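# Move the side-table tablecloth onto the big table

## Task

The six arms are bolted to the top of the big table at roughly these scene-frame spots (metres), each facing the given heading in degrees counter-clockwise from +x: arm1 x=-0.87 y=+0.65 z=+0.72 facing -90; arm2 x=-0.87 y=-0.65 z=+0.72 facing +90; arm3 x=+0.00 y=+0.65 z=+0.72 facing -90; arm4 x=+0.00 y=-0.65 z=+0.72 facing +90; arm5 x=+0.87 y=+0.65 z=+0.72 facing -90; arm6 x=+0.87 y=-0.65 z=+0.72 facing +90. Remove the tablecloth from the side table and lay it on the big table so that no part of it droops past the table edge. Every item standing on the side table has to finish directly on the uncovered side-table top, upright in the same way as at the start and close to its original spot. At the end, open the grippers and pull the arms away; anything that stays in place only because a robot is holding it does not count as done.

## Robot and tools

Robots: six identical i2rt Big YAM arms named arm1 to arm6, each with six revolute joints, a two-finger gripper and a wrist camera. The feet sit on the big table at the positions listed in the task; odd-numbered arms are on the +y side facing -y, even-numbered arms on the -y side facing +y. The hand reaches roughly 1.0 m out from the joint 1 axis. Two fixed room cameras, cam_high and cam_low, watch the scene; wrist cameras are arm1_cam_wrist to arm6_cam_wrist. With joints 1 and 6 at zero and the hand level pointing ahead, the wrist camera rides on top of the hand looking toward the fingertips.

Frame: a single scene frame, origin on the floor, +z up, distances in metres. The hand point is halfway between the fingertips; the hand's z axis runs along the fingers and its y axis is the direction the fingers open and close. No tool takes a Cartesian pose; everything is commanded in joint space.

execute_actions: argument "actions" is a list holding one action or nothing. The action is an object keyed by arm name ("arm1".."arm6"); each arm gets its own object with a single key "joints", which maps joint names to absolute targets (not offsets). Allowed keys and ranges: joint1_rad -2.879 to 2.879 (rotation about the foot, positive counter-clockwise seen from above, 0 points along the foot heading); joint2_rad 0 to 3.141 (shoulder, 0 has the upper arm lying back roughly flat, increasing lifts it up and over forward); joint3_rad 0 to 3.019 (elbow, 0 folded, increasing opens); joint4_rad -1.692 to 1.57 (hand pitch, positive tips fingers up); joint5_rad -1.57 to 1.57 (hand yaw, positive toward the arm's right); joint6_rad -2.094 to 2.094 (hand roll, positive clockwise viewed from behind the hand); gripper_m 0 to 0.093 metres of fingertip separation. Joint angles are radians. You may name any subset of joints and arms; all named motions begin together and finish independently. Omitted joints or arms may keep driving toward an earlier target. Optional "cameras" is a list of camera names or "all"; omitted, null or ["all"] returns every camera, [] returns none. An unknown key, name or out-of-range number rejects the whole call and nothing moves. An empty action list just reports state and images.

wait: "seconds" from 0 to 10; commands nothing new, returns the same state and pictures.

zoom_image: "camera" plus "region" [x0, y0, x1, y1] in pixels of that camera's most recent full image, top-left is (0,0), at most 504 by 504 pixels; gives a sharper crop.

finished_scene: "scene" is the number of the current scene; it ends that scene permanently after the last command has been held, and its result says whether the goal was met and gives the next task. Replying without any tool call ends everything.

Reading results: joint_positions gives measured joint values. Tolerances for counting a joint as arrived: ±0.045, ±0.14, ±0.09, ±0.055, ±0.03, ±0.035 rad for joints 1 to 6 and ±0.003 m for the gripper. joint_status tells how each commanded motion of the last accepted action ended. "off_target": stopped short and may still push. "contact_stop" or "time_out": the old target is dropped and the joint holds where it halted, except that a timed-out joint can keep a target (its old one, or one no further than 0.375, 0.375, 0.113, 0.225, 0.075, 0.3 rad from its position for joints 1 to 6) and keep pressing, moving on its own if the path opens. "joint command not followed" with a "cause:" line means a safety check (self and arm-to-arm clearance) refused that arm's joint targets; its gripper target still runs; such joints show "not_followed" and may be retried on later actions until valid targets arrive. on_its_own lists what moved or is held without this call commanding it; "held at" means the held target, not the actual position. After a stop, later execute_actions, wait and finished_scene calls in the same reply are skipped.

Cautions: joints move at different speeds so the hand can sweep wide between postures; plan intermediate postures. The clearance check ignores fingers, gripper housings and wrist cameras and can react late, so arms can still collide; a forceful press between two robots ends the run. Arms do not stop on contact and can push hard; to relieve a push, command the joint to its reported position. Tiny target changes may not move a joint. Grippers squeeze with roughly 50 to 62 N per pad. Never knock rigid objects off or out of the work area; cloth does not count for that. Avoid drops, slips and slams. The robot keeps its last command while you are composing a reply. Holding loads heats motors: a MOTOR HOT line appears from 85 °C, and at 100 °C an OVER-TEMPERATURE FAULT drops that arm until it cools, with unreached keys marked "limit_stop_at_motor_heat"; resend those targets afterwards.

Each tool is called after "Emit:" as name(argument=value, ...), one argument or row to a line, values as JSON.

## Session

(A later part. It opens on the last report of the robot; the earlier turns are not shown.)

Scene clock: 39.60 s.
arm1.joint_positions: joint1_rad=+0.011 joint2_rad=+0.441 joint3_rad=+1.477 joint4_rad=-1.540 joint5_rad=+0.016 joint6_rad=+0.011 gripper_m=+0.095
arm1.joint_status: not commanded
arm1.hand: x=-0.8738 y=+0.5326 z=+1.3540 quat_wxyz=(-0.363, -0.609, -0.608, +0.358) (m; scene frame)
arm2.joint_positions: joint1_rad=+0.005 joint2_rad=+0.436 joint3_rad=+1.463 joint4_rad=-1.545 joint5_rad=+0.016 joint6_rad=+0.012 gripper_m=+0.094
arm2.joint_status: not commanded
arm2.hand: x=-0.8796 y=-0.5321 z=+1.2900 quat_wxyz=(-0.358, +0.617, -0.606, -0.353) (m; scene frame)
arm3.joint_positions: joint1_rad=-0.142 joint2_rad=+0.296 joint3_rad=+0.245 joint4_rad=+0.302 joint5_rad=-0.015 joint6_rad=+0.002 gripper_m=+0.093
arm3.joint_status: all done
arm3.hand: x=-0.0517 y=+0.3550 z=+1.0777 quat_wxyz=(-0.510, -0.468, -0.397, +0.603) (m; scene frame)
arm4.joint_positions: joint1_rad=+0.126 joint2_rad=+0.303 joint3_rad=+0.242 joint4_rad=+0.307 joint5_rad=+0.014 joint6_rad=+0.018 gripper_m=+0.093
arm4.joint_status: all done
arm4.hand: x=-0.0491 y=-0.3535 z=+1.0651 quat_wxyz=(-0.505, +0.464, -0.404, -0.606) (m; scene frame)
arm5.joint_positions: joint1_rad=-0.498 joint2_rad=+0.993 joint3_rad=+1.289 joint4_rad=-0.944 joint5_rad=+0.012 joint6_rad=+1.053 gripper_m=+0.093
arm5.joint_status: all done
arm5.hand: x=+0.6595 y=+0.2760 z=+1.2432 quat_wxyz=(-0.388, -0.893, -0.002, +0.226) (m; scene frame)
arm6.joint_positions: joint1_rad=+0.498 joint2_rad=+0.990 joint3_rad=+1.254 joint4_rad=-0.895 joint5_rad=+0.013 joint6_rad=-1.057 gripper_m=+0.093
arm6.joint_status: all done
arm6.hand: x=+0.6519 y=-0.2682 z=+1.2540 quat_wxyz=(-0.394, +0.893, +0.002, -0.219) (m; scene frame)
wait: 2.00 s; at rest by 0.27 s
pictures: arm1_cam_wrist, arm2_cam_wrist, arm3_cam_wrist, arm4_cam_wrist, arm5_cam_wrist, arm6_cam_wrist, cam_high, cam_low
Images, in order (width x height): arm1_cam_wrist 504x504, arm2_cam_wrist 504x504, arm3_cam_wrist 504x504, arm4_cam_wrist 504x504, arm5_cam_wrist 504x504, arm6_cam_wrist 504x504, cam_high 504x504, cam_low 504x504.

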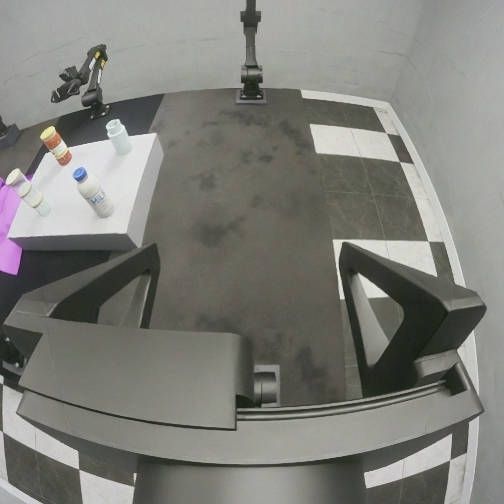

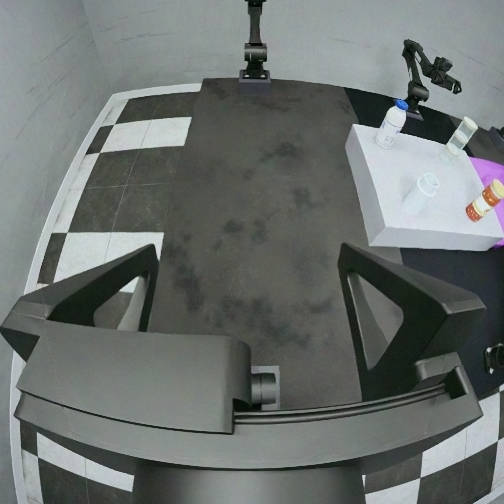

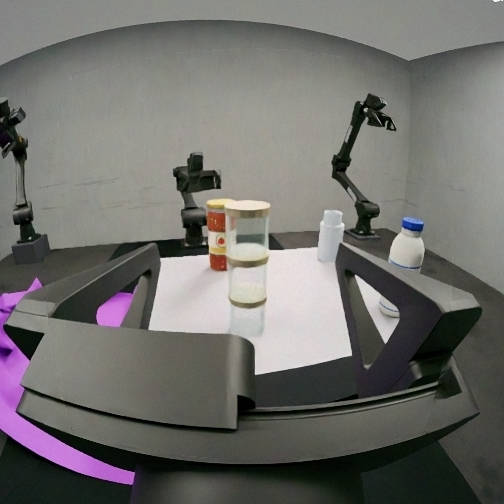

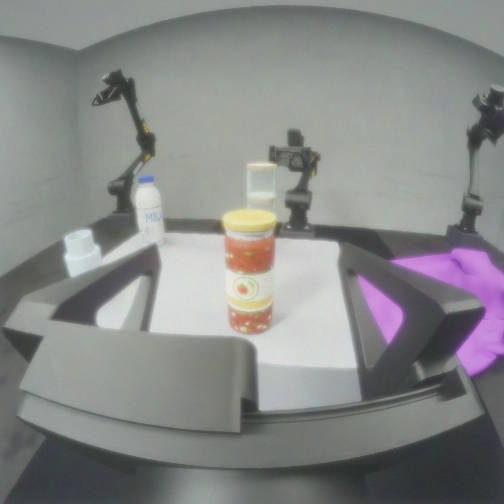

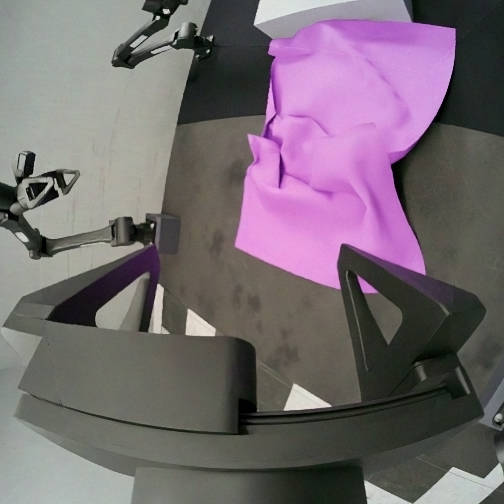

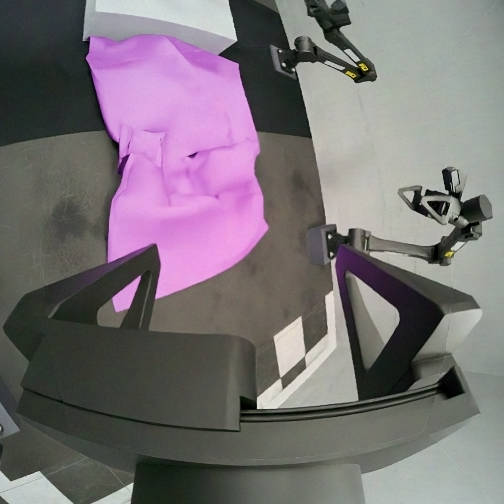

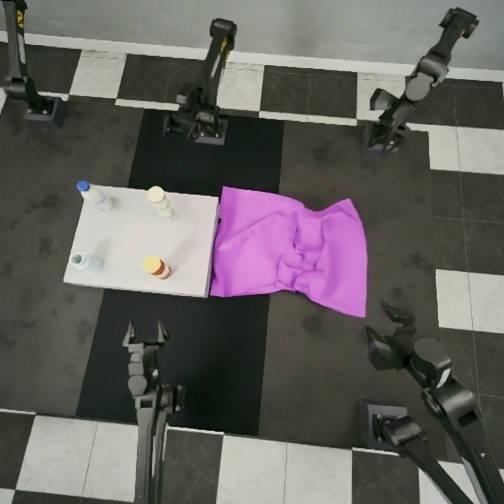

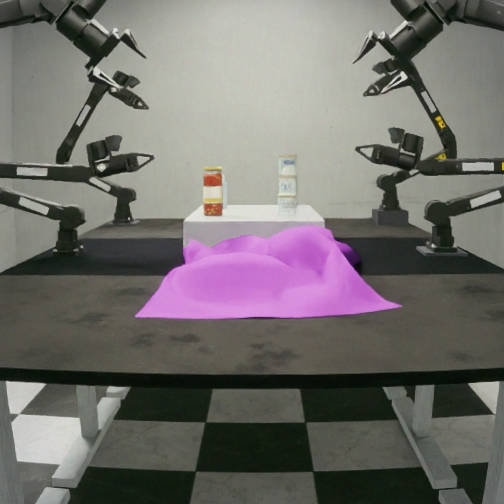

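Emit:
execute_actions(
  actions=[
    {"arm5":{"joints":{"joint1_rad":-0.857,"joint2_rad":2.2,"joint3_rad":1.9,"joint4_rad":-1.16,"joint6_rad":0.7}},"arm6":{"joints":{"joint1_rad":0.82,"joint2_rad":2.22,"joint3_rad":1.88,"joint4_rad":-1.12,"joint6_rad":-0.7}}},
  ],
  cameras=[],
)

Emit:
execute_actions(
  actions=[
    {"arm5":{"joints":{"joint2_rad":2.39,"joint4_rad":-1.08}},"arm6":{"joints":{"joint2_rad":2.4,"joint4_rad":-1.05}}},
  ],
  cameras=[],
)

Emit:
execute_actions(
  actions=[
    {"arm5":{"joints":{"gripper_m":0}},"arm6":{"joints":{"gripper_m":0}}},
  ],
  cameras=[],
)

Emit:
execute_actions(
  actions=[
    {"arm5":{"joints":{"joint1_rad":-0.72,"joint2_rad":2.1,"joint3_rad":1.6}},"arm6":{"joints":{"joint1_rad":0.68,"joint2_rad":2.12,"joint3_rad":1.58}}},
  ],
  cameras=["cam_high"],
)

Emit:
execute_actions(
  actions=[
    {"arm5":{"joints":{"gripper_m":0.093}},"arm6":{"joints":{"gripper_m":0.093}}},
  ],
  cameras=[],
)

Emit:
execute_actions(
  actions=[
    {"arm5":{"joints":{"joint2_rad":1.1,"joint3_rad":1.2}},"arm6":{"joints":{"joint2_rad":1.1,"joint3_rad":1.2}}},
  ],
  cameras=["cam_high","cam_low"],
)

Scene clock: 42.40 s.
arm1.joint_positions: joint1_rad=+0.011 joint2_rad=+0.441 joint3_rad=+1.477 joint4_rad=-1.540 joint5_rad=+0.016 joint6_rad=+0.011 gripper_m=+0.095
arm1.joint_status: not commanded
arm1.hand: x=-0.8738 y=+0.5326 z=+1.3540 quat_wxyz=(-0.363, -0.609, -0.608, +0.358) (m; scene frame)
arm2.joint_positions: joint1_rad=+0.005 joint2_rad=+0.436 joint3_rad=+1.463 joint4_rad=-1.545 joint5_rad=+0.016 joint6_rad=+0.012 gripper_m=+0.094
arm2.joint_status: not commanded
arm2.hand: x=-0.8796 y=-0.5321 z=+1.2900 quat_wxyz=(-0.358, +0.617, -0.606, -0.353) (m; scene frame)
arm3.joint_positions: joint1_rad=-0.142 joint2_rad=+0.296 joint3_rad=+0.245 joint4_rad=+0.302 joint5_rad=-0.015 joint6_rad=+0.002 gripper_m=+0.093
arm3.joint_status: not commanded
arm3.hand: x=-0.0517 y=+0.3550 z=+1.0777 quat_wxyz=(-0.510, -0.468, -0.397, +0.603) (m; scene frame)
arm4.joint_positions: joint1_rad=+0.126 joint2_rad=+0.303 joint3_rad=+0.242 joint4_rad=+0.307 joint5_rad=+0.014 joint6_rad=+0.018 gripper_m=+0.093
arm4.joint_status: not commanded
arm4.hand: x=-0.0491 y=-0.3535 z=+1.0651 quat_wxyz=(-0.505, +0.464, -0.404, -0.606) (m; scene frame)
arm5.joint_positions: joint1_rad=-0.863 joint2_rad=+2.198 joint3_rad=+1.876 joint4_rad=-1.156 joint5_rad=+0.013 joint6_rad=+0.711 gripper_m=+0.093
arm5.joint_status: all done
arm5.hand: x=+0.3439 y=+0.2135 z=+0.8290 quat_wxyz=(-0.028, -0.999, +0.007, +0.042) (m; scene frame)
arm6.joint_positions: joint1_rad=+0.826 joint2_rad=+2.241 joint3_rad=+1.850 joint4_rad=-1.117 joint5_rad=+0.010 joint6_rad=-0.708 gripper_m=+0.093
arm6.joint_status: all done
arm6.hand: x=+0.3598 y=-0.2020 z=+0.8089 quat_wxyz=(-0.023, +1.000, -0.005, -0.020) (m; scene frame)
pictures: none
No camera images: the call's "cameras" was empty. Leave "cameras" out to get every camera's image.

Scene clock: 43.37 s.
arm1.joint_positions: joint1_rad=+0.011 joint2_rad=+0.441 joint3_rad=+1.477 joint4_rad=-1.540 joint5_rad=+0.016 joint6_rad=+0.011 gripper_m=+0.095
arm1.joint_status: not commanded
arm1.hand: x=-0.8738 y=+0.5326 z=+1.3540 quat_wxyz=(-0.363, -0.609, -0.608, +0.358) (m; scene frame)
arm2.joint_positions: joint1_rad=+0.005 joint2_rad=+0.436 joint3_rad=+1.463 joint4_rad=-1.545 joint5_rad=+0.016 joint6_rad=+0.012 gripper_m=+0.094
arm2.joint_status: not commanded
arm2.hand: x=-0.8796 y=-0.5321 z=+1.2900 quat_wxyz=(-0.358, +0.617, -0.606, -0.353) (m; scene frame)
arm3.joint_positions: joint1_rad=-0.142 joint2_rad=+0.296 joint3_rad=+0.245 joint4_rad=+0.302 joint5_rad=-0.015 joint6_rad=+0.002 gripper_m=+0.093
arm3.joint_status: not commanded
arm3.hand: x=-0.0517 y=+0.3550 z=+1.0777 quat_wxyz=(-0.510, -0.468, -0.397, +0.603) (m; scene frame)
arm4.joint_positions: joint1_rad=+0.126 joint2_rad=+0.303 joint3_rad=+0.242 joint4_rad=+0.307 joint5_rad=+0.014 joint6_rad=+0.018 gripper_m=+0.093
arm4.joint_status: not commanded
arm4.hand: x=-0.0491 y=-0.3535 z=+1.0651 quat_wxyz=(-0.505, +0.464, -0.404, -0.606) (m; scene frame)
arm5.joint_positions: joint1_rad=-0.862 joint2_rad=+2.335 joint3_rad=+1.896 joint4_rad=-1.085 joint5_rad=+0.009 joint6_rad=+0.706 gripper_m=+0.093
arm5.joint_status: all done
arm5.hand: x=+0.3395 y=+0.2078 z=+0.7470 quat_wxyz=(-0.016, -1.000, +0.004, +0.024) (m; scene frame)
arm6.joint_positions: joint1_rad=+0.826 joint2_rad=+2.373 joint3_rad=+1.875 joint4_rad=-1.051 joint5_rad=+0.012 joint6_rad=-0.707 gripper_m=+0.093
arm6.joint_status: all done
arm6.hand: x=+0.3580 y=-0.1998 z=+0.7312 quat_wxyz=(-0.010, +1.000, -0.005, -0.003) (m; scene frame)
pictures: none
No camera images: the call's "cameras" was empty. Leave "cameras" out to get every camera's image.

Scene clock: 44.10 s.
arm1.joint_positions: joint1_rad=+0.011 joint2_rad=+0.441 joint3_rad=+1.477 joint4_rad=-1.540 joint5_rad=+0.016 joint6_rad=+0.011 gripper_m=+0.095
arm1.joint_status: not commanded
arm1.hand: x=-0.8738 y=+0.5326 z=+1.3540 quat_wxyz=(-0.363, -0.609, -0.608, +0.358) (m; scene frame)
arm2.joint_positions: joint1_rad=+0.005 joint2_rad=+0.436 joint3_rad=+1.463 joint4_rad=-1.545 joint5_rad=+0.016 joint6_rad=+0.012 gripper_m=+0.094
arm2.joint_status: not commanded
arm2.hand: x=-0.8796 y=-0.5321 z=+1.2900 quat_wxyz=(-0.358, +0.617, -0.606, -0.353) (m; scene frame)
arm3.joint_positions: joint1_rad=-0.142 joint2_rad=+0.296 joint3_rad=+0.245 joint4_rad=+0.302 joint5_rad=-0.015 joint6_rad=+0.002 gripper_m=+0.093
arm3.joint_status: not commanded
arm3.hand: x=-0.0517 y=+0.3550 z=+1.0777 quat_wxyz=(-0.510, -0.468, -0.397, +0.603) (m; scene frame)
arm4.joint_positions: joint1_rad=+0.126 joint2_rad=+0.303 joint3_rad=+0.242 joint4_rad=+0.307 joint5_rad=+0.014 joint6_rad=+0.018 gripper_m=+0.093
arm4.joint_status: not commanded
arm4.hand: x=-0.0491 y=-0.3535 z=+1.0651 quat_wxyz=(-0.505, +0.464, -0.404, -0.606) (m; scene frame)
arm5.joint_positions: joint1_rad=-0.846 joint2_rad=+2.335 joint3_rad=+1.901 joint4_rad=-1.070 joint5_rad=+0.001 joint6_rad=+0.704 gripper_m=+0.005
arm5.joint_status: gripper_m off_target (ended at +0.005, target +0.000)
arm5.hand: x=+0.3434 y=+0.1943 z=+0.7491 quat_wxyz=(-0.025, -0.999, -0.005, +0.029) (m; scene frame)
arm6.joint_positions: joint1_rad=+0.822 joint2_rad=+2.373 joint3_rad=+1.875 joint4_rad=-1.048 joint5_rad=+0.013 joint6_rad=-0.707 gripper_m=+0.001
arm6.joint_status: all done
arm6.hand: x=+0.3593 y=-0.1972 z=+0.7310 quat_wxyz=(-0.011, +1.000, -0.007, -0.004) (m; scene frame)
pictures: none
No camera images: the call's "cameras" was empty. Leave "cameras" out to get every camera's image.

Scene clock: 45.30 s.
arm1.joint_positions: joint1_rad=+0.011 joint2_rad=+0.441 joint3_rad=+1.477 joint4_rad=-1.540 joint5_rad=+0.016 joint6_rad=+0.011 gripper_m=+0.095
arm1.joint_status: not commanded
arm1.hand: x=-0.8738 y=+0.5326 z=+1.3540 quat_wxyz=(-0.363, -0.609, -0.608, +0.358) (m; scene frame)
arm2.joint_positions: joint1_rad=+0.005 joint2_rad=+0.436 joint3_rad=+1.463 joint4_rad=-1.545 joint5_rad=+0.016 joint6_rad=+0.012 gripper_m=+0.094
arm2.joint_status: not commanded
arm2.hand: x=-0.8796 y=-0.5321 z=+1.2900 quat_wxyz=(-0.358, +0.617, -0.606, -0.353) (m; scene frame)
arm3.joint_positions: joint1_rad=-0.142 joint2_rad=+0.296 joint3_rad=+0.245 joint4_rad=+0.302 joint5_rad=-0.015 joint6_rad=+0.002 gripper_m=+0.093
arm3.joint_status: not commanded
arm3.hand: x=-0.0517 y=+0.3550 z=+1.0777 quat_wxyz=(-0.510, -0.468, -0.397, +0.603) (m; scene frame)
arm4.joint_positions: joint1_rad=+0.126 joint2_rad=+0.303 joint3_rad=+0.242 joint4_rad=+0.307 joint5_rad=+0.014 joint6_rad=+0.018 gripper_m=+0.093
arm4.joint_status: not commanded
arm4.hand: x=-0.0491 y=-0.3535 z=+1.0651 quat_wxyz=(-0.505, +0.464, -0.404, -0.606) (m; scene frame)
arm5.joint_positions: joint1_rad=-0.708 joint2_rad=+2.096 joint3_rad=+1.604 joint4_rad=-1.076 joint5_rad=+0.010 joint6_rad=+0.704 gripper_m=+0.005
arm5.joint_status: all done
arm5.hand: x=+0.4683 y=+0.1939 z=+0.7948 quat_wxyz=(-0.001, -0.997, -0.074, +0.008) (m; scene frame)
arm6.joint_positions: joint1_rad=+0.679 joint2_rad=+2.124 joint3_rad=+1.579 joint4_rad=-1.047 joint5_rad=+0.011 joint6_rad=-0.707 gripper_m=+0.001
arm6.joint_status: all done
arm6.hand: x=+0.4824 y=-0.1920 z=+0.7883 quat_wxyz=(+0.005, +0.997, -0.079, +0.012) (m; scene frame)
pictures: cam_high
Images, in order (width x height): cam_high 504x504.

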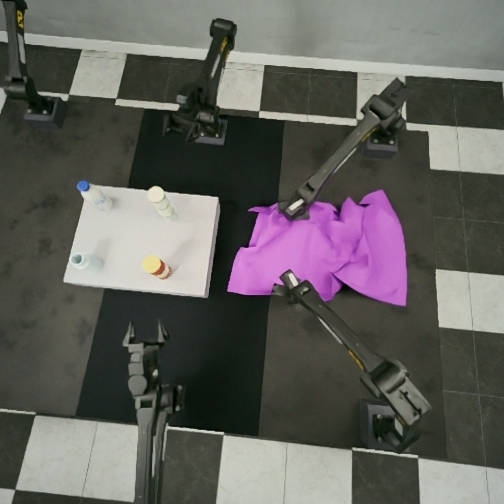

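Scene clock: 46.00 s.
arm1.joint_positions: joint1_rad=+0.011 joint2_rad=+0.441 joint3_rad=+1.477 joint4_rad=-1.540 joint5_rad=+0.016 joint6_rad=+0.011 gripper_m=+0.095
arm1.joint_status: not commanded
arm1.hand: x=-0.8738 y=+0.5326 z=+1.3540 quat_wxyz=(-0.363, -0.609, -0.608, +0.358) (m; scene frame)
arm2.joint_positions: joint1_rad=+0.005 joint2_rad=+0.436 joint3_rad=+1.463 joint4_rad=-1.545 joint5_rad=+0.016 joint6_rad=+0.012 gripper_m=+0.094
arm2.joint_status: not commanded
arm2.hand: x=-0.8796 y=-0.5321 z=+1.2900 quat_wxyz=(-0.358, +0.617, -0.606, -0.353) (m; scene frame)
arm3.joint_positions: joint1_rad=-0.142 joint2_rad=+0.296 joint3_rad=+0.245 joint4_rad=+0.302 joint5_rad=-0.015 joint6_rad=+0.002 gripper_m=+0.093
arm3.joint_status: not commanded
arm3.hand: x=-0.0517 y=+0.3550 z=+1.0777 quat_wxyz=(-0.510, -0.468, -0.397, +0.603) (m; scene frame)
arm4.joint_positions: joint1_rad=+0.126 joint2_rad=+0.303 joint3_rad=+0.242 joint4_rad=+0.307 joint5_rad=+0.014 joint6_rad=+0.018 gripper_m=+0.093
arm4.joint_status: not commanded
arm4.hand: x=-0.0491 y=-0.3535 z=+1.0651 quat_wxyz=(-0.505, +0.464, -0.404, -0.606) (m; scene frame)
arm5.joint_positions: joint1_rad=-0.708 joint2_rad=+2.096 joint3_rad=+1.604 joint4_rad=-1.076 joint5_rad=+0.011 joint6_rad=+0.704 gripper_m=+0.093
arm5.joint_status: all done
arm5.hand: x=+0.4682 y=+0.1940 z=+0.7948 quat_wxyz=(+0.000, -0.997, -0.074, +0.008) (m; scene frame)
arm6.joint_positions: joint1_rad=+0.679 joint2_rad=+2.124 joint3_rad=+1.579 joint4_rad=-1.047 joint5_rad=+0.011 joint6_rad=-0.707 gripper_m=+0.093
arm6.joint_status: all done
arm6.hand: x=+0.4824 y=-0.1920 z=+0.7883 quat_wxyz=(+0.005, +0.997, -0.079, +0.012) (m; scene frame)
pictures: none
No camera images: the call's "cameras" was empty. Leave "cameras" out to get every camera's image.

Scene clock: 47.63 s.
arm1.joint_positions: joint1_rad=+0.011 joint2_rad=+0.441 joint3_rad=+1.477 joint4_rad=-1.540 joint5_rad=+0.016 joint6_rad=+0.011 gripper_m=+0.095
arm1.joint_status: not commanded
arm1.hand: x=-0.8738 y=+0.5326 z=+1.3540 quat_wxyz=(-0.363, -0.609, -0.608, +0.358) (m; scene frame)
arm2.joint_positions: joint1_rad=+0.005 joint2_rad=+0.436 joint3_rad=+1.463 joint4_rad=-1.545 joint5_rad=+0.016 joint6_rad=+0.012 gripper_m=+0.094
arm2.joint_status: not commanded
arm2.hand: x=-0.8796 y=-0.5321 z=+1.2900 quat_wxyz=(-0.358, +0.617, -0.606, -0.353) (m; scene frame)
arm3.joint_positions: joint1_rad=-0.142 joint2_rad=+0.296 joint3_rad=+0.245 joint4_rad=+0.302 joint5_rad=-0.015 joint6_rad=+0.002 gripper_m=+0.093
arm3.joint_status: not commanded
arm3.hand: x=-0.0517 y=+0.3550 z=+1.0777 quat_wxyz=(-0.510, -0.468, -0.397, +0.603) (m; scene frame)
arm4.joint_positions: joint1_rad=+0.126 joint2_rad=+0.303 joint3_rad=+0.242 joint4_rad=+0.307 joint5_rad=+0.014 joint6_rad=+0.018 gripper_m=+0.093
arm4.joint_status: not commanded
arm4.hand: x=-0.0491 y=-0.3535 z=+1.0651 quat_wxyz=(-0.505, +0.464, -0.404, -0.606) (m; scene frame)
arm5.joint_positions: joint1_rad=-0.708 joint2_rad=+1.090 joint3_rad=+1.205 joint4_rad=-1.077 joint5_rad=+0.011 joint6_rad=+0.704 gripper_m=+0.093
arm5.joint_status: all done
arm5.hand: x=+0.5892 y=+0.3326 z=+1.1354 quat_wxyz=(-0.210, -0.950, -0.069, +0.220) (m; scene frame)
arm6.joint_positions: joint1_rad=+0.679 joint2_rad=+1.091 joint3_rad=+1.195 joint4_rad=-1.048 joint5_rad=+0.011 joint6_rad=-0.706 gripper_m=+0.093
arm6.joint_status: all done
arm6.hand: x=+0.5912 y=-0.3189 z=+1.1539 quat_wxyz=(-0.220, +0.949, -0.077, -0.213) (m; scene frame)
pictures: cam_high, cam_low
Images, in order (width x height): cam_high 504x504, cam_low 504x504.

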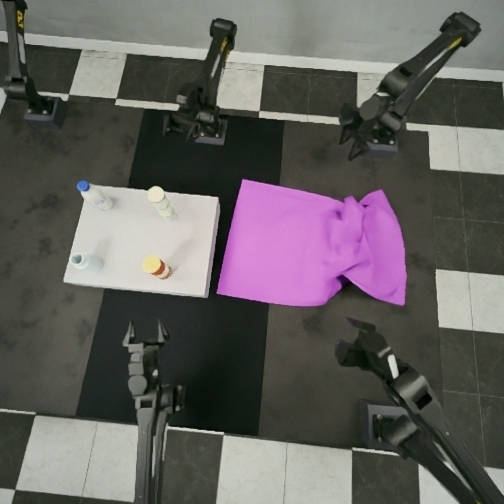

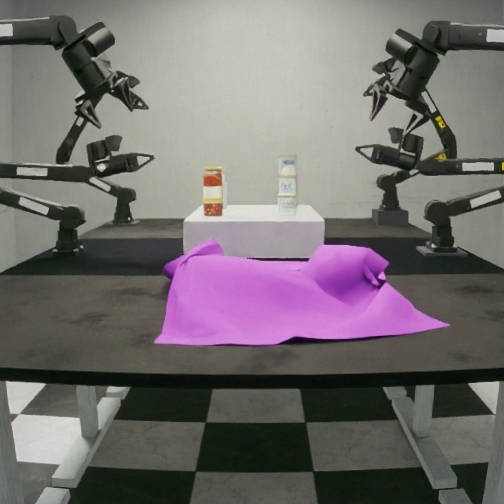

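Emit:
finished_scene(
  scene=1,
)

The scene is finished: the task was done.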